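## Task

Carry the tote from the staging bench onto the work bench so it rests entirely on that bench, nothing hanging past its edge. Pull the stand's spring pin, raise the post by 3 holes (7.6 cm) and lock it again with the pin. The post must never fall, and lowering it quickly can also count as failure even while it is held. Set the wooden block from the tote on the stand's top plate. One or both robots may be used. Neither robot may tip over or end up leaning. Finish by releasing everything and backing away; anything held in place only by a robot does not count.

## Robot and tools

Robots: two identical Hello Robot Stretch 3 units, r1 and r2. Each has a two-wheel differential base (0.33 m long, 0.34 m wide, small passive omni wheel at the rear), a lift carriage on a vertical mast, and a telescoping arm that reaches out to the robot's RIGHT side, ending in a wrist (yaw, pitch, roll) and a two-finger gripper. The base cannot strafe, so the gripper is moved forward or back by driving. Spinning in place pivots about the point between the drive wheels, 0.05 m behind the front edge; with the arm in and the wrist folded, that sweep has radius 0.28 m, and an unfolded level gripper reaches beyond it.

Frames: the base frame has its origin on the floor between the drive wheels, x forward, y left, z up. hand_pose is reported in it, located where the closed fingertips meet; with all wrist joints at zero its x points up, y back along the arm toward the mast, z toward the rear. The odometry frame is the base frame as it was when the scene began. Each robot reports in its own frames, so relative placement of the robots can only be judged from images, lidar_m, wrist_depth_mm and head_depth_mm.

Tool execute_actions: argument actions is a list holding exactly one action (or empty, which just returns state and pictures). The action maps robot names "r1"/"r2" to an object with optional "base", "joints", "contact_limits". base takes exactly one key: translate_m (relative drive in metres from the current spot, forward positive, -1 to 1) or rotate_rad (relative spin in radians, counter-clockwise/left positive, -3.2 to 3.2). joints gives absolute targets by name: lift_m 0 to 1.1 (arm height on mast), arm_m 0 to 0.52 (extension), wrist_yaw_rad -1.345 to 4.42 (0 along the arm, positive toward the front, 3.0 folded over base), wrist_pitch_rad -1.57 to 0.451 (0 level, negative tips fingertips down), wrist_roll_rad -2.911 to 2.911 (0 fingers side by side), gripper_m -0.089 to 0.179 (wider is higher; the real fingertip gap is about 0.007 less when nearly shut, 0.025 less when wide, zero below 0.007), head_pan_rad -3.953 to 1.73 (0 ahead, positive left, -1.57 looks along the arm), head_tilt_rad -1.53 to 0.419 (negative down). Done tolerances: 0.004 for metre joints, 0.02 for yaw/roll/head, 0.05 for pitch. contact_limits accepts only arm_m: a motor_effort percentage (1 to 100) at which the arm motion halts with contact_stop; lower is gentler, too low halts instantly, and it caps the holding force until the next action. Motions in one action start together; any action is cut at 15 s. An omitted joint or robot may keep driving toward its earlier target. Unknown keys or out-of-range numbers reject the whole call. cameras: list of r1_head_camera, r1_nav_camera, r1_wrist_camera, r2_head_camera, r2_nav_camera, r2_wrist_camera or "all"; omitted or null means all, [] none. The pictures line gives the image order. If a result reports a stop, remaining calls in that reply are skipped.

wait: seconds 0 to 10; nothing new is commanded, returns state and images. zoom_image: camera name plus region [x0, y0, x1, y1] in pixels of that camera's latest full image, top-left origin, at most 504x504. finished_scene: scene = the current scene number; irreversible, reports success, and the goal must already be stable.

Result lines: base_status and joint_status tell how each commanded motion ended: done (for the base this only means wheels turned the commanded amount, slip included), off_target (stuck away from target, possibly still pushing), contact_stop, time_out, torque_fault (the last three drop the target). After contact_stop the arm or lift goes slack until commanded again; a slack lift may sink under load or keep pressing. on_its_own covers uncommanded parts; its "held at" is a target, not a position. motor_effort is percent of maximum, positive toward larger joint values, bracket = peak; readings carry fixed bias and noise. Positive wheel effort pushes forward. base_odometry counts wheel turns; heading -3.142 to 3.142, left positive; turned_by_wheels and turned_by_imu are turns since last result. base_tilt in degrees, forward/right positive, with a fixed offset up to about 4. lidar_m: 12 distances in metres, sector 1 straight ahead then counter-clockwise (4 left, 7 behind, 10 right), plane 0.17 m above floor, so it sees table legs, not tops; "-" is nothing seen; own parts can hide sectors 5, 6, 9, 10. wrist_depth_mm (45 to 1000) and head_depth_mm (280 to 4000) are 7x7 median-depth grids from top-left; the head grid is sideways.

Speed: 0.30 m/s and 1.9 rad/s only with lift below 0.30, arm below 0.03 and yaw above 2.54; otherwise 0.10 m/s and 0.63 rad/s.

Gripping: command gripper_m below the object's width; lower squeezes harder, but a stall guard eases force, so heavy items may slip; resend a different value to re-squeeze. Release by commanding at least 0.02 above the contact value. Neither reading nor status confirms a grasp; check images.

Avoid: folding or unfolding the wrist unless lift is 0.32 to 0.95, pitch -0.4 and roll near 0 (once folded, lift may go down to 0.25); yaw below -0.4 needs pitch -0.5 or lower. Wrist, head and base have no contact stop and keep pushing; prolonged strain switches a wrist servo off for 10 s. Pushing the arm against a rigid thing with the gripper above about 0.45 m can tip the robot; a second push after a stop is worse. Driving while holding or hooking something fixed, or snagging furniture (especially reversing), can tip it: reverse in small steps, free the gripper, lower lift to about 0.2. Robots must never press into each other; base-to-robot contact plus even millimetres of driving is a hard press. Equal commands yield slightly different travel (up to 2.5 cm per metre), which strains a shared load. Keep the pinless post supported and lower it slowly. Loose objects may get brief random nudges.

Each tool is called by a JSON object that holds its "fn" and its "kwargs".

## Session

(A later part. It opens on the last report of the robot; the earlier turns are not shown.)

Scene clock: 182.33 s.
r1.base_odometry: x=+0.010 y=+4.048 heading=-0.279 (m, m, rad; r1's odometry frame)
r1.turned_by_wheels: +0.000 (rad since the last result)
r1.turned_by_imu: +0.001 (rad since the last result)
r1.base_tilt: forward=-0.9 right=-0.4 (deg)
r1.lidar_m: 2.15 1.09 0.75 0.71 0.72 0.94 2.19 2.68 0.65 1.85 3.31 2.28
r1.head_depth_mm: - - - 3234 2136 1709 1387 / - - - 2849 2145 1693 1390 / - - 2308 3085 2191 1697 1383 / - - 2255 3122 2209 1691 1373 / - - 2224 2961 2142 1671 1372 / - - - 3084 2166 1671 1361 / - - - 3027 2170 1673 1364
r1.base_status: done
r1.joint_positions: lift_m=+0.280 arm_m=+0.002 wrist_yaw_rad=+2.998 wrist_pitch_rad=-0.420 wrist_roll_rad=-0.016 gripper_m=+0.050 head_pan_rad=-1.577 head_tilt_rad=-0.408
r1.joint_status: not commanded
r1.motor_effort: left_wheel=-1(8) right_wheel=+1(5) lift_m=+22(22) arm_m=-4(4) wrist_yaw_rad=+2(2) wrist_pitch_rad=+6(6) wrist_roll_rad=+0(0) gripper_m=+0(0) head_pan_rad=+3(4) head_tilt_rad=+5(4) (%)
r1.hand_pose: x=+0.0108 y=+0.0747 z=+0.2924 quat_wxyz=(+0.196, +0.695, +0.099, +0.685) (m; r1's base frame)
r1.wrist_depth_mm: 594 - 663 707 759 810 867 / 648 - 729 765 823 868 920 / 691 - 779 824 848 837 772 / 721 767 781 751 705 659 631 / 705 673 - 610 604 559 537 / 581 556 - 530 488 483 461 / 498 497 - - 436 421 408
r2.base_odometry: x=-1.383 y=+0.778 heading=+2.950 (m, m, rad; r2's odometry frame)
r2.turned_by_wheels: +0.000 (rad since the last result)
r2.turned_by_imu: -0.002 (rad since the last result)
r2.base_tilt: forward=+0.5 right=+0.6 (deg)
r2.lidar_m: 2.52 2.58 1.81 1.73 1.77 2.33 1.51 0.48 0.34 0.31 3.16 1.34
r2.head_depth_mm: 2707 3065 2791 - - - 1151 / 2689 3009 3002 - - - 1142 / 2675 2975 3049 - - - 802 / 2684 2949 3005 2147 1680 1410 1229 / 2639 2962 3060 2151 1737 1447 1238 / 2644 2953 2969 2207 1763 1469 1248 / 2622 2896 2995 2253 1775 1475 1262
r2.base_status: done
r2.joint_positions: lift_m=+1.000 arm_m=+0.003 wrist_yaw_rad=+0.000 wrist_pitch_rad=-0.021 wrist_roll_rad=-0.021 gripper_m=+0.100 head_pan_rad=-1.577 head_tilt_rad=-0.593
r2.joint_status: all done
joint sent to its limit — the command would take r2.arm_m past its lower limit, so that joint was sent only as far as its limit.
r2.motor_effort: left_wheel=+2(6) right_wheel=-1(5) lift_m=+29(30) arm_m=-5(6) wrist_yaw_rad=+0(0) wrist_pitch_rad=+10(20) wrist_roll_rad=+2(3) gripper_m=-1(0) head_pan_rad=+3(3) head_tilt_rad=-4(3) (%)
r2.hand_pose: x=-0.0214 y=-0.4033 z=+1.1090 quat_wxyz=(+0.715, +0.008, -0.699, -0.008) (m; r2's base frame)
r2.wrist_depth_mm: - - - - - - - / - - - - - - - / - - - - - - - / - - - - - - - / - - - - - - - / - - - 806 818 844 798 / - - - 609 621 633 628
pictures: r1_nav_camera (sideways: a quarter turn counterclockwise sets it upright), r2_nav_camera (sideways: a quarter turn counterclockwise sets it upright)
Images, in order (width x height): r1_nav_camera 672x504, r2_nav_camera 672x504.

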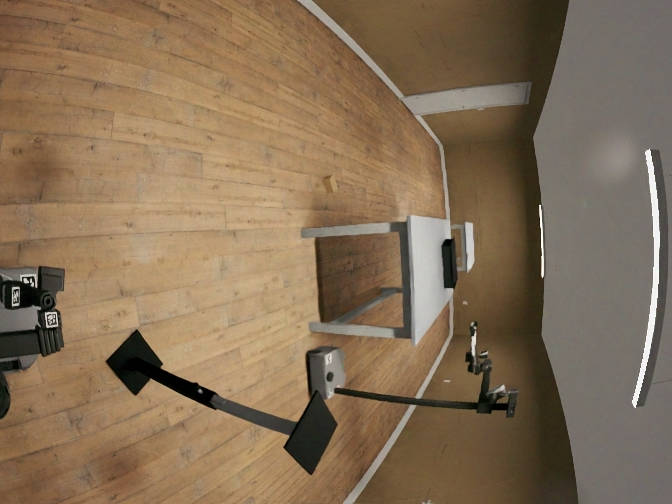

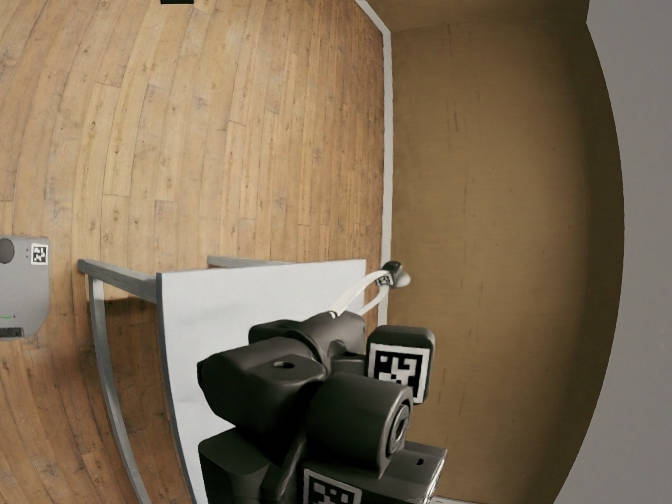

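{"fn": "execute_actions", "kwargs": {"actions": [{"r2":{"base":{"rotate_rad":0.15}},"r1":{"base":{"translate_m":-0.32},"joints":{"lift_m":0.5}}}], "cameras": []}}

{"fn": "execute_actions", "kwargs": {"actions": [{"r2":{"base":{"translate_m":1.0},"joints":{"lift_m":0.7}},"r1":{"joints":{"wrist_yaw_rad":0,"gripper_m":0.1}}}], "cameras": []}}

{"fn": "execute_actions", "kwargs": {"actions": [{"r2":{"base":{"rotate_rad":-0.1},"joints":{"head_tilt_rad":-0.4}},"r1":{"joints":{"wrist_pitch_rad":0}}}], "cameras": ["r2_nav_camera","r1_nav_camera","r1_wrist_camera"]}}

Scene clock: 187.03 s.
r1.base_odometry: x=-0.298 y=+4.136 heading=-0.279 (m, m, rad; r1's odometry frame)
r1.turned_by_wheels: +0.000 (rad since the last result)
r1.turned_by_imu: +0.000 (rad since the last result)
r1.base_tilt: forward=-1.0 right=-0.3 (deg)
r1.lidar_m: 2.46 1.05 0.72 0.69 0.70 0.91 2.12 2.35 2.02 0.55 1.91 2.62
r1.head_depth_mm: - - - 3222 2228 1715 1386 / - - - 3001 2134 1705 1384 / - - - 3152 2118 1644 1373 / - - 2248 2822 725 704 822 / - - 2217 3100 2175 1690 1366 / - - 2199 3085 2166 1678 1362 / - - - 2718 2124 1670 1359
r1.base_status: done
r1.joint_positions: lift_m=+0.500 arm_m=+0.002 wrist_yaw_rad=+2.998 wrist_pitch_rad=-0.420 wrist_roll_rad=-0.016 gripper_m=+0.050 head_pan_rad=-1.577 head_tilt_rad=-0.408
r1.joint_status: all done
r1.motor_effort: left_wheel=-1(9) right_wheel=+2(6) lift_m=+32(32) arm_m=-4(4) wrist_yaw_rad=+1(2) wrist_pitch_rad=+6(6) wrist_roll_rad=+0(1) gripper_m=+0(0) head_pan_rad=+3(3) head_tilt_rad=+4(4) (%)
r1.hand_pose: x=+0.0108 y=+0.0747 z=+0.5120 quat_wxyz=(+0.196, +0.695, +0.099, +0.685) (m; r1's base frame)
r1.wrist_depth_mm: 579 - 651 683 734 771 827 / 623 - 693 753 792 859 921 / 666 - 766 804 865 937 - / 724 750 822 883 950 975 972 / 785 822 - 919 914 868 820 / 812 851 - 787 749 735 708 / 763 736 - 676 675 641 625
r2.base_odometry: x=-1.383 y=+0.778 heading=+3.100 (m, m, rad; r2's odometry frame)
r2.turned_by_wheels: +0.150 (rad since the last result)
r2.turned_by_imu: +0.146 (rad since the last result)
r2.base_tilt: forward=+0.6 right=+0.5 (deg)
r2.lidar_m: 2.53 2.24 1.75 1.73 1.85 2.74 0.92 0.42 0.32 0.31 3.27 1.33
r2.head_depth_mm: 2600 2951 2765 - - - 1148 / 2646 2967 3002 - - - 667 / 2645 2937 3064 - - - 1171 / 2690 3006 3010 2168 1678 1439 1232 / 2693 2987 3041 2160 1747 1456 1237 / 2682 3031 2968 2212 1762 1460 1248 / 2702 3021 2994 2247 1773 1477 1262
r2.base_status: done
r2.joint_positions: lift_m=+1.000 arm_m=+0.003 wrist_yaw_rad=+0.000 wrist_pitch_rad=-0.021 wrist_roll_rad=-0.021 gripper_m=+0.100 head_pan_rad=-1.577 head_tilt_rad=-0.593
r2.joint_status: not commanded
r2.motor_effort: left_wheel=+0(5) right_wheel=+1(5) lift_m=+29(29) arm_m=-5(5) wrist_yaw_rad=+0(0) wrist_pitch_rad=+10(10) wrist_roll_rad=+3(2) gripper_m=+0(0) head_pan_rad=+2(2) head_tilt_rad=-4(3) (%)
r2.hand_pose: x=-0.0214 y=-0.4033 z=+1.1090 quat_wxyz=(+0.715, +0.008, -0.699, -0.008) (m; r2's base frame)
r2.wrist_depth_mm: - - - - - - - / - - - - - - - / - - - - - - - / - - - - - - - / - - - - - - - / - - - - 797 822 - / - - - - 612 634 633
pictures: none
No camera images: the call's "cameras" was empty. Leave "cameras" out to get every camera's image.

Scene clock: 198.57 s.
r1.base_odometry: x=-0.298 y=+4.136 heading=-0.279 (m, m, rad; r1's odometry frame)
r1.turned_by_wheels: +0.000 (rad since the last result)
r1.turned_by_imu: +0.003 (rad since the last result)
r1.base_tilt: forward=-1.0 right=-0.3 (deg)
r1.lidar_m: 2.46 1.05 0.73 0.69 0.70 0.91 2.11 2.35 1.04 0.55 1.91 2.62
r1.head_depth_mm: - - - 3227 2058 1719 1282 / - - - 3165 2126 1711 1378 / - - - 3160 2211 1640 1382 / - - 2262 2793 723 705 821 / - - 2225 3116 2176 1680 1365 / - - 2199 3077 2182 1675 1364 / - - - 2746 2117 1668 1357
r1.base_status: not commanded
r1.joint_positions: lift_m=+0.500 arm_m=+0.002 wrist_yaw_rad=+0.003 wrist_pitch_rad=-0.420 wrist_roll_rad=-0.016 gripper_m=+0.100 head_pan_rad=-1.577 head_tilt_rad=-0.408
r1.joint_status: all done
r1.motor_effort: left_wheel=-1(1) right_wheel=+1(1) lift_m=+32(32) arm_m=-4(3) wrist_yaw_rad=-3(3) wrist_pitch_rad=+6(6) wrist_roll_rad=+0(0) gripper_m=-1(90) head_pan_rad=+3(3) head_tilt_rad=+4(4) (%)
r1.hand_pose: x=-0.0209 y=-0.3713 z=+0.5120 quat_wxyz=(+0.697, +0.150, -0.686, -0.146) (m; r1's base frame)
r1.wrist_depth_mm: - - - 298 - - - / - - - 318 - - - / - - - 342 - - 904 / - - - - - 859 745 / - - 995 868 875 801 776 / 885 863 805 751 754 - 716 / 763 737 693 653 648 646 631
r2.base_odometry: x=-2.382 y=+0.820 heading=+3.100 (m, m, rad; r2's odometry frame)
r2.turned_by_wheels: +0.000 (rad since the last result)
r2.turned_by_imu: -0.002 (rad since the last result)
r2.base_tilt: forward=+0.4 right=+0.5 (deg)
r2.lidar_m: 1.52 1.63 1.65 1.63 1.75 2.58 1.21 1.12 3.22 3.16 0.64 1.05
r2.head_depth_mm: 2719 3009 2684 2059 1664 1398 1194 / 2728 3028 2744 2083 1672 1377 1204 / 2717 3069 2796 2110 1697 1423 - / 2766 3063 2834 2139 1722 1412 1227 / 2795 3120 2896 2101 1736 1386 1207 / 2767 3130 2960 747 1666 1464 1254 / 2832 3134 2989 752 1777 1488 1266
r2.base_status: done
r2.joint_positions: lift_m=+0.700 arm_m=+0.003 wrist_yaw_rad=+0.000 wrist_pitch_rad=-0.021 wrist_roll_rad=-0.021 gripper_m=+0.100 head_pan_rad=-1.577 head_tilt_rad=-0.593
r2.joint_status: all done
r2.motor_effort: left_wheel=-1(3) right_wheel=+1(5) lift_m=+24(23) arm_m=-5(5) wrist_yaw_rad=+0(0) wrist_pitch_rad=+10(11) wrist_roll_rad=+2(2) gripper_m=+0(0) head_pan_rad=+2(3) head_tilt_rad=-5(3) (%)
r2.hand_pose: x=-0.0214 y=-0.4033 z=+0.8094 quat_wxyz=(+0.715, +0.008, -0.699, -0.008) (m; r2's base frame)
r2.wrist_depth_mm: - - - - - - - / - - - - - - - / - 404 - - - - - / - - - - - - - / - - - - - - - / - - - - - - - / - - - - - - -
pictures: none
No camera images: the call's "cameras" was empty. Leave "cameras" out to get every camera's image.

Scene clock: 199.77 s.
r1.base_odometry: x=-0.298 y=+4.136 heading=-0.279 (m, m, rad; r1's odometry frame)
r1.turned_by_wheels: +0.000 (rad since the last result)
r1.turned_by_imu: +0.000 (rad since the last result)
r1.base_tilt: forward=-0.8 right=-0.3 (deg)
r1.lidar_m: 2.46 1.05 0.73 0.69 0.70 0.91 2.11 2.35 1.04 0.55 1.91 2.62
r1.head_depth_mm: - - - 3221 2130 1710 1288 / - - - 3180 2132 1697 1385 / - - - 3144 2214 1646 1376 / - - 2277 2792 723 705 820 / - - 2231 3114 2173 1678 1375 / - - 2201 3067 2166 1664 1356 / - - - 2734 2122 1678 1354
r1.base_status: not commanded
r1.joint_positions: lift_m=+0.500 arm_m=+0.002 wrist_yaw_rad=+0.003 wrist_pitch_rad=-0.025 wrist_roll_rad=-0.016 gripper_m=+0.100 head_pan_rad=-1.577 head_tilt_rad=-0.408
r1.joint_status: all done
r1.motor_effort: left_wheel=-1(1) right_wheel=+2(1) lift_m=+32(32) arm_m=-3(4) wrist_yaw_rad=-3(3) wrist_pitch_rad=+8(7) wrist_roll_rad=+0(1) gripper_m=+0(0) head_pan_rad=+3(3) head_tilt_rad=+5(4) (%)
r1.hand_pose: x=-0.0207 y=-0.4027 z=+0.6080 quat_wxyz=(+0.713, +0.010, -0.701, -0.008) (m; r1's base frame)
r1.wrist_depth_mm: - - - 310 - - - / - - - 320 - - - / - - - - - - - / - - - - - - - / - - - - - - - / - - - - - - - / - - - - 989 939 725
r2.base_odometry: x=-2.382 y=+0.820 heading=+3.000 (m, m, rad; r2's odometry frame)
r2.turned_by_wheels: -0.100 (rad since the last result)
r2.turned_by_imu: -0.098 (rad since the last result)
r2.base_tilt: forward=+0.5 right=+0.6 (deg)
r2.lidar_m: 1.52 1.58 1.69 1.63 1.69 2.31 1.66 1.12 1.48 3.15 0.64 1.05
r2.head_depth_mm: 2719 2978 3228 2723 2049 1598 1328 / 2733 2980 3227 2785 2040 1632 1326 / 2721 2972 3248 2836 2090 1653 1367 / 2707 2956 3202 2930 2126 1661 1372 / 2753 2928 3183 2952 2159 1684 1380 / 2717 2968 3152 3037 1966 1711 1283 / 2705 2918 3195 3100 731 1578 1405
r2.base_status: done
r2.joint_positions: lift_m=+0.700 arm_m=+0.003 wrist_yaw_rad=+0.000 wrist_pitch_rad=-0.021 wrist_roll_rad=-0.021 gripper_m=+0.100 head_pan_rad=-1.577 head_tilt_rad=-0.409
r2.joint_status: all done
r2.motor_effort: left_wheel=+2(4) right_wheel=-1(5) lift_m=+23(24) arm_m=-5(5) wrist_yaw_rad=+0(0) wrist_pitch_rad=+10(10) wrist_roll_rad=+2(2) gripper_m=+0(0) head_pan_rad=+2(4) head_tilt_rad=+6(28) (%)
r2.hand_pose: x=-0.0214 y=-0.4033 z=+0.8094 quat_wxyz=(+0.715, +0.008, -0.699, -0.008) (m; r2's base frame)
r2.wrist_depth_mm: - - - - - - - / - - - - - - - / - - - - - - - / - - - - - - - / - - - - - - - / - - - - - - - / - - - - - - -
pictures: r1_nav_camera (sideways: a quarter turn counterclockwise sets it upright), r1_wrist_camera, r2_nav_camera (sideways: a quarter turn counterclockwise sets it upright)
Images, in order (width x height): r1_nav_camera 672x504, r1_wrist_camera 644x364, r2_nav_camera 672x504.

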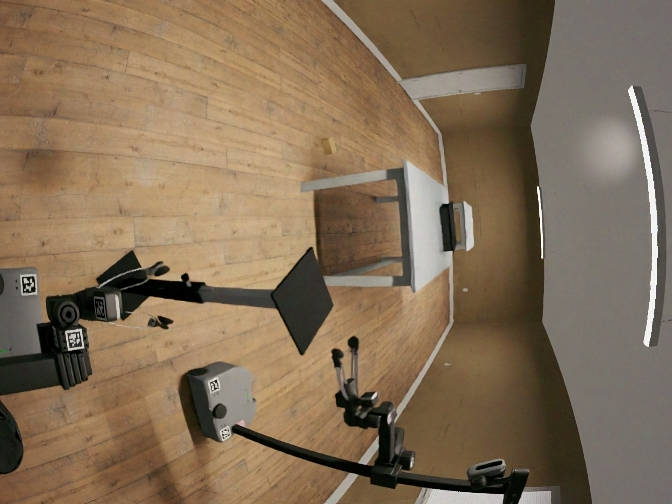

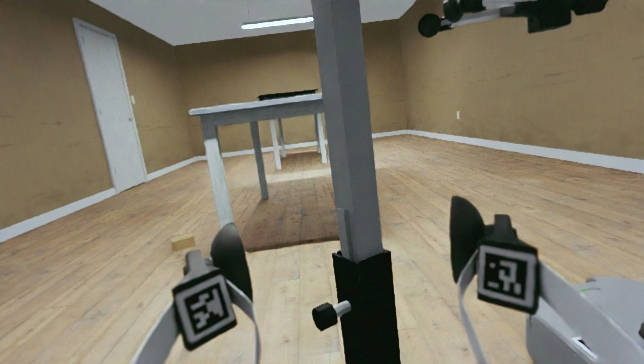

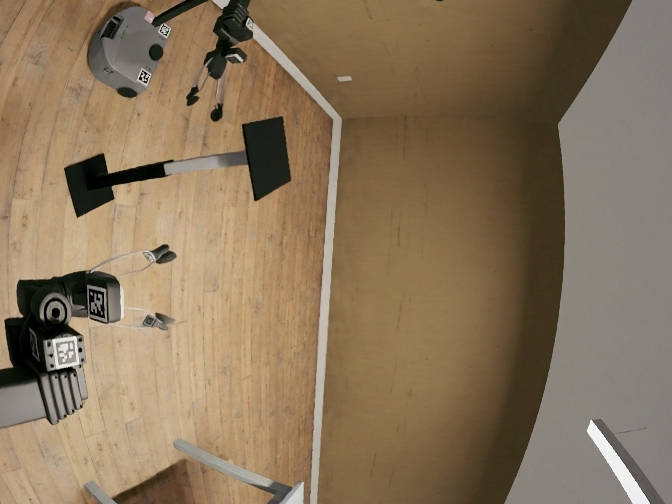

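{"fn": "execute_actions", "kwargs": {"actions": [{"r2":{"base":{"translate_m":0.3}},"r1":{"base":{"translate_m":0.45},"joints":{"lift_m":0.42}}}], "cameras": []}}

{"fn": "execute_actions", "kwargs": {"actions": [{"r1":{"base":{"rotate_rad":-0.7}}}], "cameras": ["r2_wrist_camera","r1_wrist_camera"]}}

Scene clock: 205.47 s.
r1.base_odometry: x=+0.135 y=+4.012 heading=-0.279 (m, m, rad; r1's odometry frame)
r1.turned_by_wheels: +0.000 (rad since the last result)
r1.turned_by_imu: +0.002 (rad since the last result)
r1.base_tilt: forward=-0.9 right=-0.4 (deg)
r1.lidar_m: 2.02 1.10 0.76 0.72 0.73 0.95 2.21 1.20 0.72 1.84 3.13 2.14
r1.head_depth_mm: - - - 3229 2243 1713 1381 / - - 2586 2694 2165 1699 1388 / - - 2290 3109 2209 1694 1377 / - - 2235 3102 2190 1693 1372 / - - - 2917 2145 1683 1365 / - - - 3090 2163 1675 1356 / - - - 3061 2157 1672 1363
r1.base_status: done
r1.joint_positions: lift_m=+0.420 arm_m=+0.002 wrist_yaw_rad=+0.002 wrist_pitch_rad=-0.023 wrist_roll_rad=-0.016 gripper_m=+0.100 head_pan_rad=-1.577 head_tilt_rad=-0.408
r1.joint_status: all done
r1.motor_effort: left_wheel=-1(3) right_wheel=+1(6) lift_m=+22(27) arm_m=-3(4) wrist_yaw_rad=-2(2) wrist_pitch_rad=+7(7) wrist_roll_rad=+0(0) gripper_m=+0(0) head_pan_rad=+2(3) head_tilt_rad=+4(5) (%)
r1.hand_pose: x=-0.0208 y=-0.4028 z=+0.5289 quat_wxyz=(+0.713, +0.009, -0.701, -0.008) (m; r1's base frame)
r1.wrist_depth_mm: - - - - - - - / - - - - - - - / - - - - - - - / - - - - - - - / - - - - - - - / - - - - - - - / - - 962 935 891 846 834
r2.base_odometry: x=-2.679 y=+0.862 heading=+3.000 (m, m, rad; r2's odometry frame)
r2.turned_by_wheels: +0.000 (rad since the last result)
r2.turned_by_imu: -0.001 (rad since the last result)
r2.base_tilt: forward=+0.5 right=+0.6 (deg)
r2.lidar_m: 1.22 1.27 1.69 1.63 1.69 2.31 1.66 1.40 3.28 0.58 1.20 1.27
r2.head_depth_mm: 2755 3003 3214 2741 2017 1598 1330 / 2741 2990 3260 2795 1851 1621 1327 / 2714 2968 3246 2842 690 799 910 / 2747 2949 3188 2867 1874 1666 1366 / 2716 2963 3180 2921 2052 1680 1379 / 2728 2927 3202 3016 1944 1485 1325 / 2716 2906 3212 3068 2028 1512 1304
r2.base_status: done
r2.joint_positions: lift_m=+0.700 arm_m=+0.003 wrist_yaw_rad=+0.000 wrist_pitch_rad=-0.021 wrist_roll_rad=-0.021 gripper_m=+0.100 head_pan_rad=-1.577 head_tilt_rad=-0.409
r2.joint_status: not commanded
r2.motor_effort: left_wheel=+2(5) right_wheel=-2(2) lift_m=+23(24) arm_m=-5(5) wrist_yaw_rad=+1(0) wrist_pitch_rad=+10(10) wrist_roll_rad=+2(2) gripper_m=+0(0) head_pan_rad=+3(3) head_tilt_rad=+5(4) (%)
r2.hand_pose: x=-0.0214 y=-0.4033 z=+0.8094 quat_wxyz=(+0.715, +0.008, -0.699, -0.008) (m; r2's base frame)
r2.wrist_depth_mm: - - - - - - - / - - - - - - - / - - - - - - - / 858 - - - - - - / 889 - - - - - - / - - - - - - - / - - - - - - -
pictures: none
No camera images: the call's "cameras" was empty. Leave "cameras" out to get every camera's image.

Scene clock: 207.57 s.
r1.base_odometry: x=+0.135 y=+4.012 heading=-0.979 (m, m, rad; r1's odometry frame)
r1.turned_by_wheels: -0.700 (rad since the last result)
r1.turned_by_imu: -0.690 (rad since the last result)
r1.base_tilt: forward=-0.9 right=-0.4 (deg)
r1.lidar_m: 2.31 2.02 1.40 0.82 0.72 0.72 0.84 1.48 1.20 0.72 1.83 3.96
r1.head_depth_mm: 2627 2739 2775 1391 2129 1583 1390 / 2814 2981 3127 1134 2154 1489 1385 / 3090 3275 3493 3179 2208 1600 1381 / 3367 3606 3866 3109 837 1589 1301 / 3681 - - 3099 2002 1687 1368 / - - - 3096 2164 1677 1365 / - - - 3033 2161 1664 1359
r1.base_status: done
r1.joint_positions: lift_m=+0.420 arm_m=+0.002 wrist_yaw_rad=+0.002 wrist_pitch_rad=-0.023 wrist_roll_rad=-0.016 gripper_m=+0.100 head_pan_rad=-1.577 head_tilt_rad=-0.408
r1.joint_status: not commanded
r1.motor_effort: left_wheel=+2(4) right_wheel=-2(6) lift_m=+22(22) arm_m=-4(4) wrist_yaw_rad=-2(2) wrist_pitch_rad=+7(7) wrist_roll_rad=+0(0) gripper_m=+0(0) head_pan_rad=+3(3) head_tilt_rad=+5(5) (%)
r1.hand_pose: x=-0.0210 y=-0.4028 z=+0.5289 quat_wxyz=(+0.713, +0.009, -0.701, -0.008) (m; r1's base frame)
r1.wrist_depth_mm: - - - - - - - / - - - - - - - / - - - - - - - / - - - - - - - / - - - - - - - / - - - - - - - / - - 976 923 891 841 836
r2.base_odometry: x=-2.679 y=+0.862 heading=+3.000 (m, m, rad; r2's odometry frame)
r2.turned_by_wheels: +0.000 (rad since the last result)
r2.turned_by_imu: +0.000 (rad since the last result)
r2.base_tilt: forward=+0.6 right=+0.6 (deg)
r2.lidar_m: 1.22 1.27 1.69 1.63 1.69 2.31 1.66 1.40 3.29 0.58 1.20 1.27
r2.head_depth_mm: 2740 2978 3213 2750 2019 1601 1330 / 2763 2958 3206 2804 1858 1626 1323 / 2728 2956 3211 2858 690 797 911 / 2727 2947 3196 2895 1899 1657 1364 / 2728 2942 3221 2998 2157 1676 1383 / 2729 2943 3183 3034 2170 1644 1380 / 2697 2940 3196 3063 1962 1506 1335
r2.base_status: not commanded
r2.joint_positions: lift_m=+0.700 arm_m=+0.003 wrist_yaw_rad=+0.000 wrist_pitch_rad=-0.021 wrist_roll_rad=-0.021 gripper_m=+0.100 head_pan_rad=-1.577 head_tilt_rad=-0.409
r2.joint_status: not commanded
r2.motor_effort: left_wheel=+2(1) right_wheel=-1(1) lift_m=+24(23) arm_m=-5(5) wrist_yaw_rad=+0(0) wrist_pitch_rad=+10(10) wrist_roll_rad=+2(2) gripper_m=+0(0) head_pan_rad=+2(3) head_tilt_rad=+5(5) (%)
r2.hand_pose: x=-0.0214 y=-0.4033 z=+0.8094 quat_wxyz=(+0.715, +0.008, -0.699, -0.008) (m; r2's base frame)
r2.wrist_depth_mm: - - - - - - - / - - - - - - - / - - - - - - - / 917 - - - - - - / - 791 - - - - - / - - - - - - - / - - - - - - -
pictures: r1_wrist_camera, r2_wrist_camera
Images, in order (width x height): r1_wrist_camera 644x364, r2_wrist_camera 644x364.

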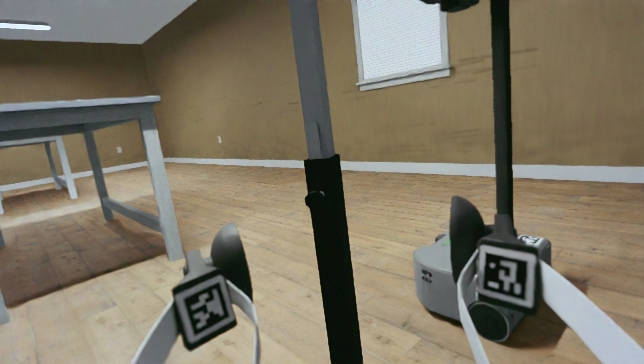

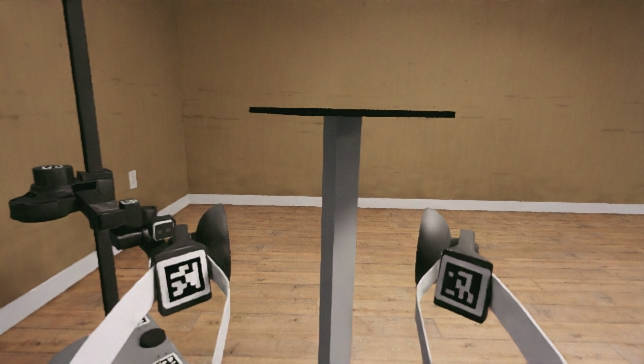

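{"fn": "execute_actions", "kwargs": {"actions": [{"r2":{"base":{"translate_m":-0.02},"joints":{"arm_m":0.2,"lift_m":0.78}},"r1":{"base":{"translate_m":0.025},"joints":{"lift_m":0.435,"arm_m":0.22}}}], "cameras": ["r2_wrist_camera","r1_wrist_camera"]}}

Scene clock: 211.10 s.
r1.base_odometry: x=+0.148 y=+3.991 heading=-0.979 (m, m, rad; r1's odometry frame)
r1.turned_by_wheels: +0.000 (rad since the last result)
r1.turned_by_imu: +0.001 (rad since the last result)
r1.base_tilt: forward=-1.0 right=-0.5 (deg)
r1.lidar_m: 2.30 2.00 1.44 0.84 0.74 0.74 0.86 1.52 1.22 0.73 1.82 3.92
r1.head_depth_mm: 2606 2775 1304 2863 2127 1590 1389 / 2850 3006 3091 2687 2210 1493 1388 / 3042 3281 3467 2643 2034 1592 1379 / 3364 3643 3875 3136 856 1585 1307 / 3761 - - 3127 2097 1682 1369 / - - - 3110 2152 1666 1360 / - - - 3037 2164 1666 1352
r1.base_status: done
r1.joint_positions: lift_m=+0.435 arm_m=+0.220 wrist_yaw_rad=+0.001 wrist_pitch_rad=-0.023 wrist_roll_rad=-0.016 gripper_m=+0.100 head_pan_rad=-1.577 head_tilt_rad=-0.408
r1.joint_status: all done
r1.motor_effort: left_wheel=+2(7) right_wheel=-1(3) lift_m=+32(33) arm_m=+5(3) wrist_yaw_rad=-1(2) wrist_pitch_rad=+7(7) wrist_roll_rad=+0(0) gripper_m=+0(0) head_pan_rad=+2(4) head_tilt_rad=+4(4) (%)
r1.hand_pose: x=-0.0211 y=-0.6202 z=+0.5434 quat_wxyz=(+0.713, +0.009, -0.701, -0.008) (m; r1's base frame)
r1.wrist_depth_mm: - - - 267 - - - / - - - - - - - / - - - 290 - - - / - - - - - - - / - - - 284 - - - / - - - - - - 973 / - - 988 885 837 691 664
r2.base_odometry: x=-2.659 y=+0.860 heading=+3.000 (m, m, rad; r2's odometry frame)
r2.turned_by_wheels: +0.000 (rad since the last result)
r2.turned_by_imu: +0.000 (rad since the last result)
r2.base_tilt: forward=+0.5 right=+0.6 (deg)
r2.lidar_m: 1.24 1.29 1.69 1.63 1.69 2.31 1.65 1.38 3.29 0.58 1.22 1.29
r2.head_depth_mm: 2733 2960 3220 2725 2026 - 1270 / 2760 2949 3203 2815 1980 - 1276 / 2731 2964 3215 2829 723 - 912 / 2740 2937 3210 2894 731 1633 1371 / 2718 2964 3243 3013 2169 1549 1386 / 2697 2942 3217 3036 2185 1457 1394 / 2751 2938 3222 3068 2197 1515 1344
r2.base_status: done
r2.joint_positions: lift_m=+0.780 arm_m=+0.199 wrist_yaw_rad=+0.079 wrist_pitch_rad=+0.004 wrist_roll_rad=-0.024 gripper_m=+0.100 head_pan_rad=-1.577 head_tilt_rad=-0.408
r2.joint_status: all done
r2.on_its_own: wrist_yaw_rad is held at +0.063, not at your +0.000, by its stall guard, which is not easing now; wrist_yaw_rad is at rest, and its effort (-18) is outside its rest range (-12 to +12)
r2.motor_effort: left_wheel=+4(9) right_wheel=-6(14) lift_m=+26(30) arm_m=+12(21) wrist_yaw_rad=-18(52) wrist_pitch_rad=-1(10) wrist_roll_rad=+3(7) gripper_m=-8(11) head_pan_rad=+4(4) head_tilt_rad=+4(5) (%)
r2.hand_pose: x=-0.0012 y=-0.5998 z=+0.8958 quat_wxyz=(+0.715, +0.026, -0.698, +0.030) (m; r2's base frame)
r2.wrist_depth_mm: - - - - - - - / - - - - - - - / - - - - - - - / - - - - - - - / 762 - - 237 239 - - / - - 160 162 163 - - / - 468 128 124 125 126 141
pictures: r1_wrist_camera, r2_wrist_camera
Images, in order (width x height): r1_wrist_camera 644x364, r2_wrist_camera 644x364.

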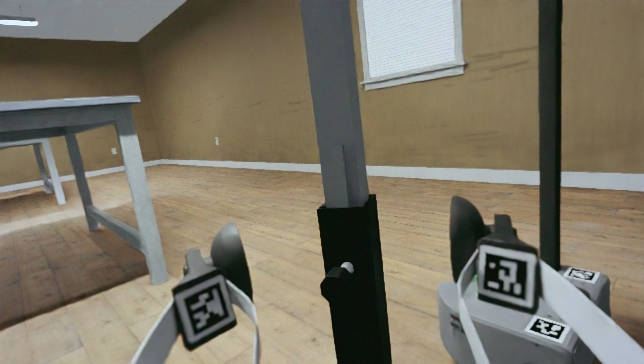

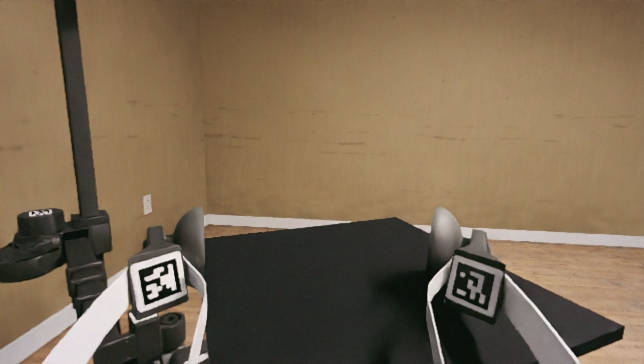

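Too high; back off and redo lower.

{"fn": "execute_actions", "kwargs": {"actions": [{"r2":{"joints":{"arm_m":0.02,"wrist_yaw_rad":0.001}},"r1":{"joints":{"lift_m":0.42,"arm_m":0.27}}}], "cameras": []}}

{"fn": "execute_actions", "kwargs": {"actions": [{"r2":{"joints":{"lift_m":0.7}}}], "cameras": []}}

{"fn": "execute_actions", "kwargs": {"actions": [{"r2":{"joints":{"arm_m":0.2}}}], "cameras": []}}

{"fn": "execute_actions", "kwargs": {"actions": [{"r2":{"joints":{"lift_m":0.735,"gripper_m":0.07}}}], "cameras": ["r2_wrist_camera","r1_wrist_camera"]}}

Scene clock: 213.83 s.
r1.base_odometry: x=+0.148 y=+3.991 heading=-0.979 (m, m, rad; r1's odometry frame)
r1.turned_by_wheels: +0.000 (rad since the last result)
r1.turned_by_imu: +0.001 (rad since the last result)
r1.base_tilt: forward=-1.0 right=-0.4 (deg)
r1.lidar_m: 2.29 2.00 1.44 0.84 0.73 0.73 0.86 1.52 1.21 0.72 1.82 3.92
r1.head_depth_mm: 2650 2762 1283 1428 2139 1589 1383 / 2830 2998 3152 2684 2227 1493 1381 / 3083 3294 3541 3141 2040 1586 1381 / 3372 3629 3862 3120 855 1585 1316 / 3711 - - 3122 2103 1673 1368 / - - - 3057 2175 1674 1368 / - - - 3088 2165 1670 1354
r1.base_status: not commanded
r1.joint_positions: lift_m=+0.420 arm_m=+0.270 wrist_yaw_rad=+0.001 wrist_pitch_rad=-0.023 wrist_roll_rad=-0.016 gripper_m=+0.100 head_pan_rad=-1.577 head_tilt_rad=-0.408
r1.joint_status: all done
r1.motor_effort: left_wheel=+2(2) right_wheel=-2(2) lift_m=+22(26) arm_m=+4(7) wrist_yaw_rad=-1(1) wrist_pitch_rad=+7(7) wrist_roll_rad=+0(0) gripper_m=+0(0) head_pan_rad=+4(3) head_tilt_rad=+4(5) (%)
r1.hand_pose: x=-0.0211 y=-0.6702 z=+0.5289 quat_wxyz=(+0.713, +0.009, -0.701, -0.008) (m; r1's base frame)
r1.wrist_depth_mm: - - - 212 - - - / - - - 218 - - - / - - - 226 - - - / - - - 230 - - - / - - - 231 - - - / - - - 236 - - 793 / - - 960 869 830 662 622
r2.base_odometry: x=-2.659 y=+0.860 heading=+3.000 (m, m, rad; r2's odometry frame)
r2.turned_by_wheels: +0.000 (rad since the last result)
r2.turned_by_imu: -0.001 (rad since the last result)
r2.base_tilt: forward=+0.6 right=+0.6 (deg)
r2.lidar_m: 1.24 1.29 1.69 1.63 1.69 2.32 1.65 1.38 3.29 0.58 1.22 1.29
r2.head_depth_mm: 2732 2955 3254 2722 2024 1610 1327 / 2716 2963 3229 2791 1979 1674 1376 / 2735 2976 3221 2863 693 795 896 / 2727 2949 3217 2897 724 1635 1357 / 2713 2909 3209 2960 2157 1041 1384 / 2734 2941 3193 3052 2194 1441 1395 / 2707 2933 3213 3090 2200 1498 1337
r2.base_status: not commanded
r2.joint_positions: lift_m=+0.780 arm_m=+0.020 wrist_yaw_rad=+0.003 wrist_pitch_rad=-0.017 wrist_roll_rad=-0.016 gripper_m=+0.100 head_pan_rad=-1.577 head_tilt_rad=-0.408
r2.joint_status: all done
r2.motor_effort: left_wheel=+1(9) right_wheel=-1(18) lift_m=+25(25) arm_m=-5(9) wrist_yaw_rad=-2(55) wrist_pitch_rad=+8(8) wrist_roll_rad=+1(3) gripper_m=+0(10) head_pan_rad=+2(3) head_tilt_rad=+4(3) (%)
r2.hand_pose: x=-0.0206 y=-0.4211 z=+0.8904 quat_wxyz=(+0.713, +0.007, -0.701, -0.005) (m; r2's base frame)
r2.wrist_depth_mm: - - - - - - - / - - - - - - - / - - - - - - - / - - - 377 - - - / 876 - - 362 - - - / - - - - - - - / - - 629 - - - -
pictures: none
No camera images: the call's "cameras" was empty. Leave "cameras" out to get every camera's image.

Scene clock: 215.40 s.
r1.base_odometry: x=+0.148 y=+3.991 heading=-0.979 (m, m, rad; r1's odometry frame)
r1.turned_by_wheels: +0.000 (rad since the last result)
r1.turned_by_imu: +0.000 (rad since the last result)
r1.base_tilt: forward=-0.9 right=-0.3 (deg)
r1.lidar_m: 2.29 2.00 1.43 0.84 0.73 0.74 0.86 1.51 1.21 0.72 1.82 3.91
r1.head_depth_mm: 2631 2754 2818 1429 2134 1583 1386 / 2845 3023 3172 1137 2223 1495 1382 / 3049 3267 3506 3140 2031 1596 1373 / 3435 3617 3883 3114 856 1586 1323 / 3757 - - 3092 2083 1681 1368 / - - - 3111 2166 1681 1366 / - - - 3064 2154 1666 1356
r1.base_status: not commanded
r1.joint_positions: lift_m=+0.420 arm_m=+0.270 wrist_yaw_rad=+0.001 wrist_pitch_rad=-0.023 wrist_roll_rad=-0.016 gripper_m=+0.100 head_pan_rad=-1.577 head_tilt_rad=-0.408
r1.joint_status: not commanded
r1.motor_effort: left_wheel=+2(2) right_wheel=-1(2) lift_m=+22(22) arm_m=+4(4) wrist_yaw_rad=-1(0) wrist_pitch_rad=+7(7) wrist_roll_rad=+0(0) gripper_m=+0(0) head_pan_rad=+3(2) head_tilt_rad=+5(5) (%)
r1.hand_pose: x=-0.0211 y=-0.6702 z=+0.5289 quat_wxyz=(+0.713, +0.009, -0.701, -0.008) (m; r1's base frame)
r1.wrist_depth_mm: - - - 212 - - - / - - - 219 - - - / - - - 225 - - - / - - - 232 - - - / - - - 231 - - - / - - - 237 - - 796 / - - 968 884 827 657 607
r2.base_odometry: x=-2.659 y=+0.860 heading=+3.000 (m, m, rad; r2's odometry frame)
r2.turned_by_wheels: +0.000 (rad since the last result)
r2.turned_by_imu: +0.000 (rad since the last result)
r2.base_tilt: forward=+0.6 right=+0.6 (deg)
r2.lidar_m: 1.24 1.29 1.69 1.63 1.69 2.31 1.66 1.38 3.27 0.58 1.22 1.29
r2.head_depth_mm: 2763 2947 3218 2730 2032 1615 1325 / 2704 2977 3282 2783 1967 1629 1317 / 2724 2934 3259 2830 692 795 912 / 2727 2955 3213 2903 725 1624 1333 / 2737 2921 3201 2941 2142 1041 1381 / 2716 2937 3220 3073 2187 1439 1390 / 2738 2963 3230 3114 2200 1502 1337
r2.base_status: not commanded
r2.joint_positions: lift_m=+0.700 arm_m=+0.020 wrist_yaw_rad=+0.003 wrist_pitch_rad=-0.018 wrist_roll_rad=-0.016 gripper_m=+0.100 head_pan_rad=-1.577 head_tilt_rad=-0.408
r2.joint_status: all done
r2.motor_effort: left_wheel=+1(1) right_wheel=-1(0) lift_m=+23(24) arm_m=-5(5) wrist_yaw_rad=-2(2) wrist_pitch_rad=+9(9) wrist_roll_rad=+0(0) gripper_m=+0(0) head_pan_rad=+3(2) head_tilt_rad=+5(4) (%)
r2.hand_pose: x=-0.0206 y=-0.4211 z=+0.8102 quat_wxyz=(+0.713, +0.008, -0.701, -0.005) (m; r2's base frame)
r2.wrist_depth_mm: - - - - - - - / - - - - - - - / - - - - - - - / 923 - - - - - - / - 737 - - - - - / - - - - - - - / - - - 537 - - -
pictures: none
No camera images: the call's "cameras" was empty. Leave "cameras" out to get every camera's image.

Scene clock: 217.97 s.
r1.base_odometry: x=+0.148 y=+3.991 heading=-0.979 (m, m, rad; r1's odometry frame)
r1.turned_by_wheels: +0.000 (rad since the last result)
r1.turned_by_imu: +0.001 (rad since the last result)
r1.base_tilt: forward=-1.0 right=-0.3 (deg)
r1.lidar_m: 2.29 2.00 1.43 0.84 0.74 0.74 0.86 1.52 1.22 0.73 1.82 3.92
r1.head_depth_mm: 2614 2768 2811 2723 2132 1592 1389 / 2839 2983 3130 1167 2212 1492 1386 / 3111 3277 3527 2834 1951 1584 1378 / 3373 3604 3920 3122 857 1579 1320 / 3734 - - 3096 2095 1679 1369 / - - - 3090 2180 1666 1363 / - - - 3068 2157 1668 1357
r1.base_status: not commanded
r1.joint_positions: lift_m=+0.420 arm_m=+0.270 wrist_yaw_rad=+0.001 wrist_pitch_rad=-0.023 wrist_roll_rad=-0.016 gripper_m=+0.100 head_pan_rad=-1.577 head_tilt_rad=-0.408
r1.joint_status: not commanded
r1.motor_effort: left_wheel=+2(2) right_wheel=-2(2) lift_m=+22(22) arm_m=+5(4) wrist_yaw_rad=-1(1) wrist_pitch_rad=+7(7) wrist_roll_rad=+0(0) gripper_m=+0(0) head_pan_rad=+3(3) head_tilt_rad=+5(4) (%)
r1.hand_pose: x=-0.0211 y=-0.6702 z=+0.5289 quat_wxyz=(+0.713, +0.009, -0.701, -0.008) (m; r1's base frame)
r1.wrist_depth_mm: - - - 212 - - - / - - - 219 - - - / - - - 225 - - - / - - - 231 - - - / - - - 230 - - - / - - - 235 - - 799 / - - 959 878 834 657 604
r2.base_odometry: x=-2.659 y=+0.860 heading=+3.000 (m, m, rad; r2's odometry frame)
r2.turned_by_wheels: +0.000 (rad since the last result)
r2.turned_by_imu: +0.000 (rad since the last result)
r2.base_tilt: forward=+0.5 right=+0.6 (deg)
r2.lidar_m: 1.24 1.29 1.69 1.63 1.69 2.31 1.66 1.38 3.27 0.58 1.22 1.29
r2.head_depth_mm: 2733 2975 3225 2748 2034 1651 - / 2715 2949 3206 2818 1977 1671 - / 2730 2931 3179 2872 693 744 - / 2715 2974 3242 2914 724 1580 1367 / 2709 2936 3229 2981 2143 1040 1379 / 2708 2946 3168 3032 2184 1432 1383 / 2722 2944 3176 3109 2195 1509 1337
r2.base_status: not commanded
r2.joint_positions: lift_m=+0.700 arm_m=+0.200 wrist_yaw_rad=+0.003 wrist_pitch_rad=-0.018 wrist_roll_rad=-0.016 gripper_m=+0.100 head_pan_rad=-1.577 head_tilt_rad=-0.408
r2.joint_status: all done
r2.motor_effort: left_wheel=+1(1) right_wheel=+0(1) lift_m=+23(23) arm_m=+6(5) wrist_yaw_rad=-2(2) wrist_pitch_rad=+8(9) wrist_roll_rad=+0(0) gripper_m=+0(0) head_pan_rad=+3(2) head_tilt_rad=+4(4) (%)
r2.hand_pose: x=-0.0206 y=-0.6004 z=+0.8102 quat_wxyz=(+0.713, +0.008, -0.701, -0.005) (m; r2's base frame)
r2.wrist_depth_mm: - - - - - - - / - - - - - - - / - - 65 75 88 - - / - - - 156 - - - / 750 - - 162 - - - / 511 - - 170 - - - / - 389 - 176 - - -
pictures: none
No camera images: the call's "cameras" was empty. Leave "cameras" out to get every camera's image.

Scene clock: 219.10 s.
r1.base_odometry: x=+0.148 y=+3.991 heading=-0.979 (m, m, rad; r1's odometry frame)
r1.turned_by_wheels: +0.000 (rad since the last result)
r1.turned_by_imu: +0.000 (rad since the last result)
r1.base_tilt: forward=-1.0 right=-0.5 (deg)
r1.lidar_m: 2.29 2.00 1.44 0.84 0.74 0.74 0.86 1.52 1.22 0.72 1.82 3.90
r1.head_depth_mm: 2623 2766 1323 2882 2137 1594 1398 / 2830 2982 3138 2685 2219 1499 1380 / 3051 3280 3500 2792 2037 1587 1378 / 3350 3658 3962 3113 859 1582 1319 / 3742 - - 3090 2091 1683 1370 / - - - 3084 2161 1667 1363 / - - - 3052 2166 1672 1358
r1.base_status: not commanded
r1.joint_positions: lift_m=+0.420 arm_m=+0.270 wrist_yaw_rad=+0.001 wrist_pitch_rad=-0.023 wrist_roll_rad=-0.016 gripper_m=+0.100 head_pan_rad=-1.577 head_tilt_rad=-0.408
r1.joint_status: not commanded
r1.motor_effort: left_wheel=+1(2) right_wheel=-2(2) lift_m=+22(22) arm_m=+4(4) wrist_yaw_rad=-2(2) wrist_pitch_rad=+7(7) wrist_roll_rad=+0(1) gripper_m=-1(0) head_pan_rad=+4(2) head_tilt_rad=+5(5) (%)
r1.hand_pose: x=-0.0211 y=-0.6702 z=+0.5289 quat_wxyz=(+0.713, +0.009, -0.701, -0.008) (m; r1's base frame)
r1.wrist_depth_mm: - - - 211 - - - / - - - 219 - - - / - - - 225 - - - / - - - 232 - - - / - - - 230 - - - / - - - 236 - - 805 / - - 961 882 833 659 620
r2.base_odometry: x=-2.659 y=+0.860 heading=+3.000 (m, m, rad; r2's odometry frame)
r2.turned_by_wheels: +0.000 (rad since the last result)
r2.turned_by_imu: +0.000 (rad since the last result)
r2.base_tilt: forward=+0.6 right=+0.5 (deg)
r2.lidar_m: 1.24 1.29 1.69 1.63 1.68 2.31 1.66 1.38 3.31 0.58 1.22 1.29
r2.head_depth_mm: 2765 2940 3224 2723 2047 1700 - / 2726 2953 3242 2771 1987 1732 - / 2717 2973 3201 2862 693 - 1250 / 2718 2930 3180 2912 723 1617 1364 / 2717 2949 3222 2972 2161 1043 1388 / 2705 2970 3220 3012 2192 1436 1393 / 2707 2956 3211 3111 2206 1503 1342
r2.base_status: not commanded
r2.joint_positions: lift_m=+0.735 arm_m=+0.200 wrist_yaw_rad=+0.003 wrist_pitch_rad=-0.018 wrist_roll_rad=-0.016 gripper_m=+0.070 head_pan_rad=-1.577 head_tilt_rad=-0.408
r2.joint_status: all done
r2.motor_effort: left_wheel=+2(2) right_wheel=+0(1) lift_m=+29(29) arm_m=+6(6) wrist_yaw_rad=-2(2) wrist_pitch_rad=+9(9) wrist_roll_rad=+0(0) gripper_m=+0(81) head_pan_rad=+3(4) head_tilt_rad=+4(4) (%)
r2.hand_pose: x=-0.0206 y=-0.6004 z=+0.8449 quat_wxyz=(+0.713, +0.008, -0.701, -0.005) (m; r2's base frame)
r2.wrist_depth_mm: - - - - - - - / - - - - - - - / - - - - - - - / - - 153 155 159 164 - / 769 - 89 91 99 - - / 572 435 71 164 - - - / 457 411 - 176 - - -
pictures: r1_wrist_camera, r2_wrist_camera
Images, in order (width x height): r1_wrist_camera 644x364, r2_wrist_camera 644x364.

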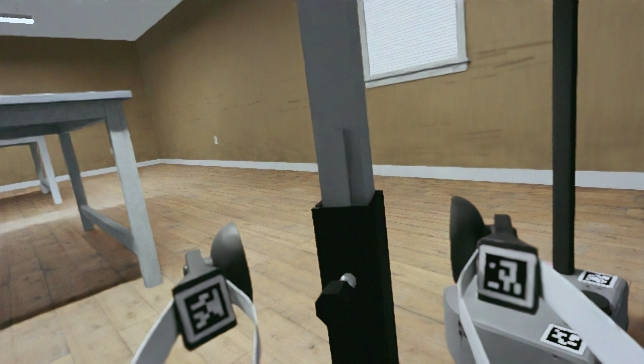

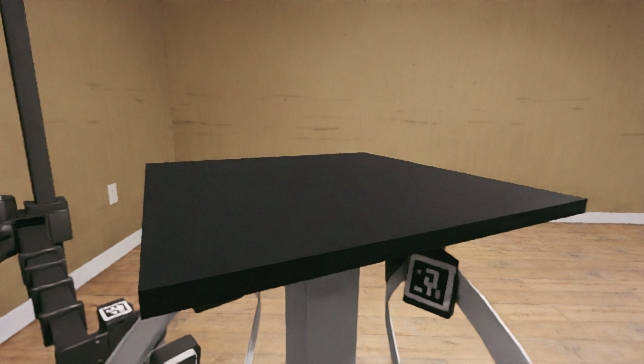

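Knob still ~2 cm low.

{"fn": "execute_actions", "kwargs": {"actions": [{"r2":{"joints":{"lift_m":0.75}},"r1":{"joints":{"lift_m":0.4,"arm_m":0.275}}}], "cameras": []}}

{"fn": "execute_actions", "kwargs": {"actions": [{"r1":{"joints":{"gripper_m":-0.06}}}], "cameras": ["r1_wrist_camera"]}}

Scene clock: 220.13 s.
r1.base_odometry: x=+0.148 y=+3.991 heading=-0.979 (m, m, rad; r1's odometry frame)
r1.turned_by_wheels: +0.000 (rad since the last result)
r1.turned_by_imu: +0.000 (rad since the last result)
r1.base_tilt: forward=-1.0 right=-0.4 (deg)
r1.lidar_m: 2.29 2.00 1.44 0.84 0.74 0.74 0.86 1.52 1.21 0.72 1.82 3.94
r1.head_depth_mm: 2623 2774 1305 2860 2140 1585 1390 / 2835 3005 3146 2694 2224 1491 1378 / 3075 3316 3517 984 2037 1598 1372 / 3377 3644 3876 3148 855 1583 1337 / 3695 - - 3097 2098 1685 1368 / - - - 3100 2176 1668 1360 / - - - 3073 2152 1663 1361
r1.base_status: not commanded
r1.joint_positions: lift_m=+0.400 arm_m=+0.275 wrist_yaw_rad=+0.001 wrist_pitch_rad=-0.023 wrist_roll_rad=-0.016 gripper_m=+0.100 head_pan_rad=-1.577 head_tilt_rad=-0.408
r1.joint_status: all done
r1.motor_effort: left_wheel=+2(2) right_wheel=-2(2) lift_m=+22(22) arm_m=+5(5) wrist_yaw_rad=-2(2) wrist_pitch_rad=+7(7) wrist_roll_rad=+0(0) gripper_m=+0(0) head_pan_rad=+4(4) head_tilt_rad=+5(5) (%)
r1.hand_pose: x=-0.0211 y=-0.6752 z=+0.5089 quat_wxyz=(+0.713, +0.009, -0.701, -0.008) (m; r1's base frame)
r1.wrist_depth_mm: - - - 206 - - - / - - - 213 - - - / - - - 218 - - - / - - - 219 - - - / - - - 225 - - - / - - - 230 - - 771 / - - 929 854 816 646 589
r2.base_odometry: x=-2.659 y=+0.860 heading=+3.000 (m, m, rad; r2's odometry frame)
r2.turned_by_wheels: +0.000 (rad since the last result)
r2.turned_by_imu: +0.000 (rad since the last result)
r2.base_tilt: forward=+0.6 right=+0.6 (deg)
r2.lidar_m: 1.24 1.28 1.69 1.63 1.69 2.31 1.65 1.38 3.27 0.58 1.22 1.29
r2.head_depth_mm: 2713 2970 3207 2727 2045 1713 - / 2730 2994 3221 2786 1987 1765 - / 2738 2963 3185 2857 693 - 927 / 2729 2945 3210 2924 723 1618 1338 / 2712 2938 3208 2942 2137 1542 1384 / 2715 2918 3241 3034 2190 1414 1386 / 2697 2903 3206 3084 2209 1489 1334
r2.base_status: not commanded
r2.joint_positions: lift_m=+0.750 arm_m=+0.200 wrist_yaw_rad=+0.003 wrist_pitch_rad=-0.046 wrist_roll_rad=-0.016 gripper_m=+0.070 head_pan_rad=-1.577 head_tilt_rad=-0.408
r2.joint_status: all done
r2.motor_effort: left_wheel=+1(0) right_wheel=+0(1) lift_m=+31(31) arm_m=+5(6) wrist_yaw_rad=-2(2) wrist_pitch_rad=+22(22) wrist_roll_rad=+1(0) gripper_m=+0(0) head_pan_rad=+3(1) head_tilt_rad=+4(4) (%)
r2.hand_pose: x=-0.0207 y=-0.5995 z=+0.8527 quat_wxyz=(+0.713, +0.018, -0.701, -0.015) (m; r2's base frame)
r2.wrist_depth_mm: - - - - - - - / - - - - - - - / - - - - - - - / - - 183 187 191 - - / 769 - 112 114 115 126 - / 738 - 81 86 94 - - / - 69 75 179 - - -
pictures: none
No camera images: the call's "cameras" was empty. Leave "cameras" out to get every camera's image.

Scene clock: 222.23 s.
r1.base_odometry: x=+0.148 y=+3.991 heading=-0.979 (m, m, rad; r1's odometry frame)
r1.turned_by_wheels: +0.000 (rad since the last result)
r1.turned_by_imu: +0.001 (rad since the last result)
r1.base_tilt: forward=-0.9 right=-0.5 (deg)
r1.lidar_m: 2.29 2.00 1.44 0.84 0.73 0.74 0.86 1.52 1.21 0.73 1.82 3.93
r1.head_depth_mm: 2606 2750 1304 2861 2127 1580 1396 / 2876 3020 3119 2680 2231 1495 1379 / 3089 3318 3528 983 2044 1590 1377 / 3409 3637 3877 3165 855 1579 1371 / 3737 - - 3140 2089 1682 1368 / - - - 3070 2170 1674 1361 / - - - 3080 2170 1665 1362
r1.base_status: not commanded
r1.joint_positions: lift_m=+0.400 arm_m=+0.275 wrist_yaw_rad=+0.001 wrist_pitch_rad=-0.023 wrist_roll_rad=-0.016 gripper_m=-0.059 head_pan_rad=-1.577 head_tilt_rad=-0.408
r1.joint_status: all done
r1.motor_effort: left_wheel=+2(2) right_wheel=-2(2) lift_m=+22(22) arm_m=+4(4) wrist_yaw_rad=-2(1) wrist_pitch_rad=+7(7) wrist_roll_rad=+0(0) gripper_m=-22(100) head_pan_rad=+4(1) head_tilt_rad=+5(4) (%)
r1.hand_pose: x=-0.0211 y=-0.6752 z=+0.5089 quat_wxyz=(+0.713, +0.009, -0.701, -0.008) (m; r1's base frame)
r1.wrist_depth_mm: - - - 207 - - - / - - - 213 - - - / - - - 219 - - - / - - - 219 - - - / - - - - - - - / - - - - - 753 737 / - - 982 541 785 638 611
r2.base_odometry: x=-2.659 y=+0.860 heading=+3.000 (m, m, rad; r2's odometry frame)
r2.turned_by_wheels: +0.000 (rad since the last result)
r2.turned_by_imu: +0.000 (rad since the last result)
r2.base_tilt: forward=+0.4 right=+0.5 (deg)
r2.lidar_m: 1.24 1.29 1.69 1.63 1.69 2.31 1.66 1.39 3.29 0.58 1.22 1.29
r2.head_depth_mm: 2726 2967 3234 2736 2040 1706 - / 2725 2967 3230 2780 1977 1770 - / 2754 2996 3220 2839 692 - 927 / 2729 2944 3229 2887 724 1619 1363 / 2725 2951 3250 2967 2137 1533 1385 / 2715 2922 3194 3061 2177 1409 1389 / 2714 2936 3232 3085 2220 1484 1340
r2.base_status: not commanded
r2.joint_positions: lift_m=+0.750 arm_m=+0.200 wrist_yaw_rad=+0.003 wrist_pitch_rad=-0.046 wrist_roll_rad=-0.016 gripper_m=+0.070 head_pan_rad=-1.577 head_tilt_rad=-0.408
r2.joint_status: not commanded
r2.motor_effort: left_wheel=+1(1) right_wheel=-1(1) lift_m=+31(31) arm_m=+5(5) wrist_yaw_rad=-2(1) wrist_pitch_rad=+22(21) wrist_roll_rad=+0(0) gripper_m=+0(0) head_pan_rad=+2(2) head_tilt_rad=+4(5) (%)
r2.hand_pose: x=-0.0207 y=-0.5995 z=+0.8527 quat_wxyz=(+0.713, +0.018, -0.701, -0.015) (m; r2's base frame)
r2.wrist_depth_mm: - - - - - - - / - - - - - - - / - - - - - - - / - - 182 186 190 - - / 766 - 112 114 115 126 - / 721 - 81 86 94 - - / - 69 75 178 - - -
pictures: r1_wrist_camera
Images, in order (width x height): r1_wrist_camera 644x364.

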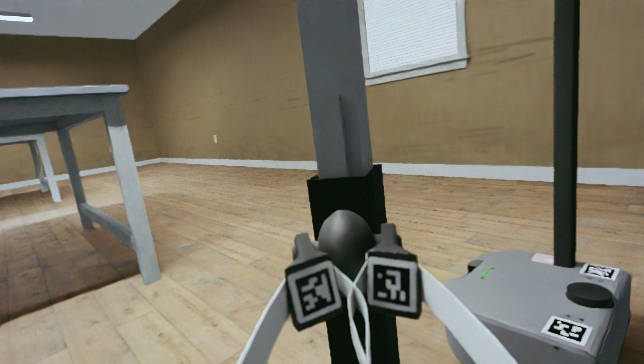

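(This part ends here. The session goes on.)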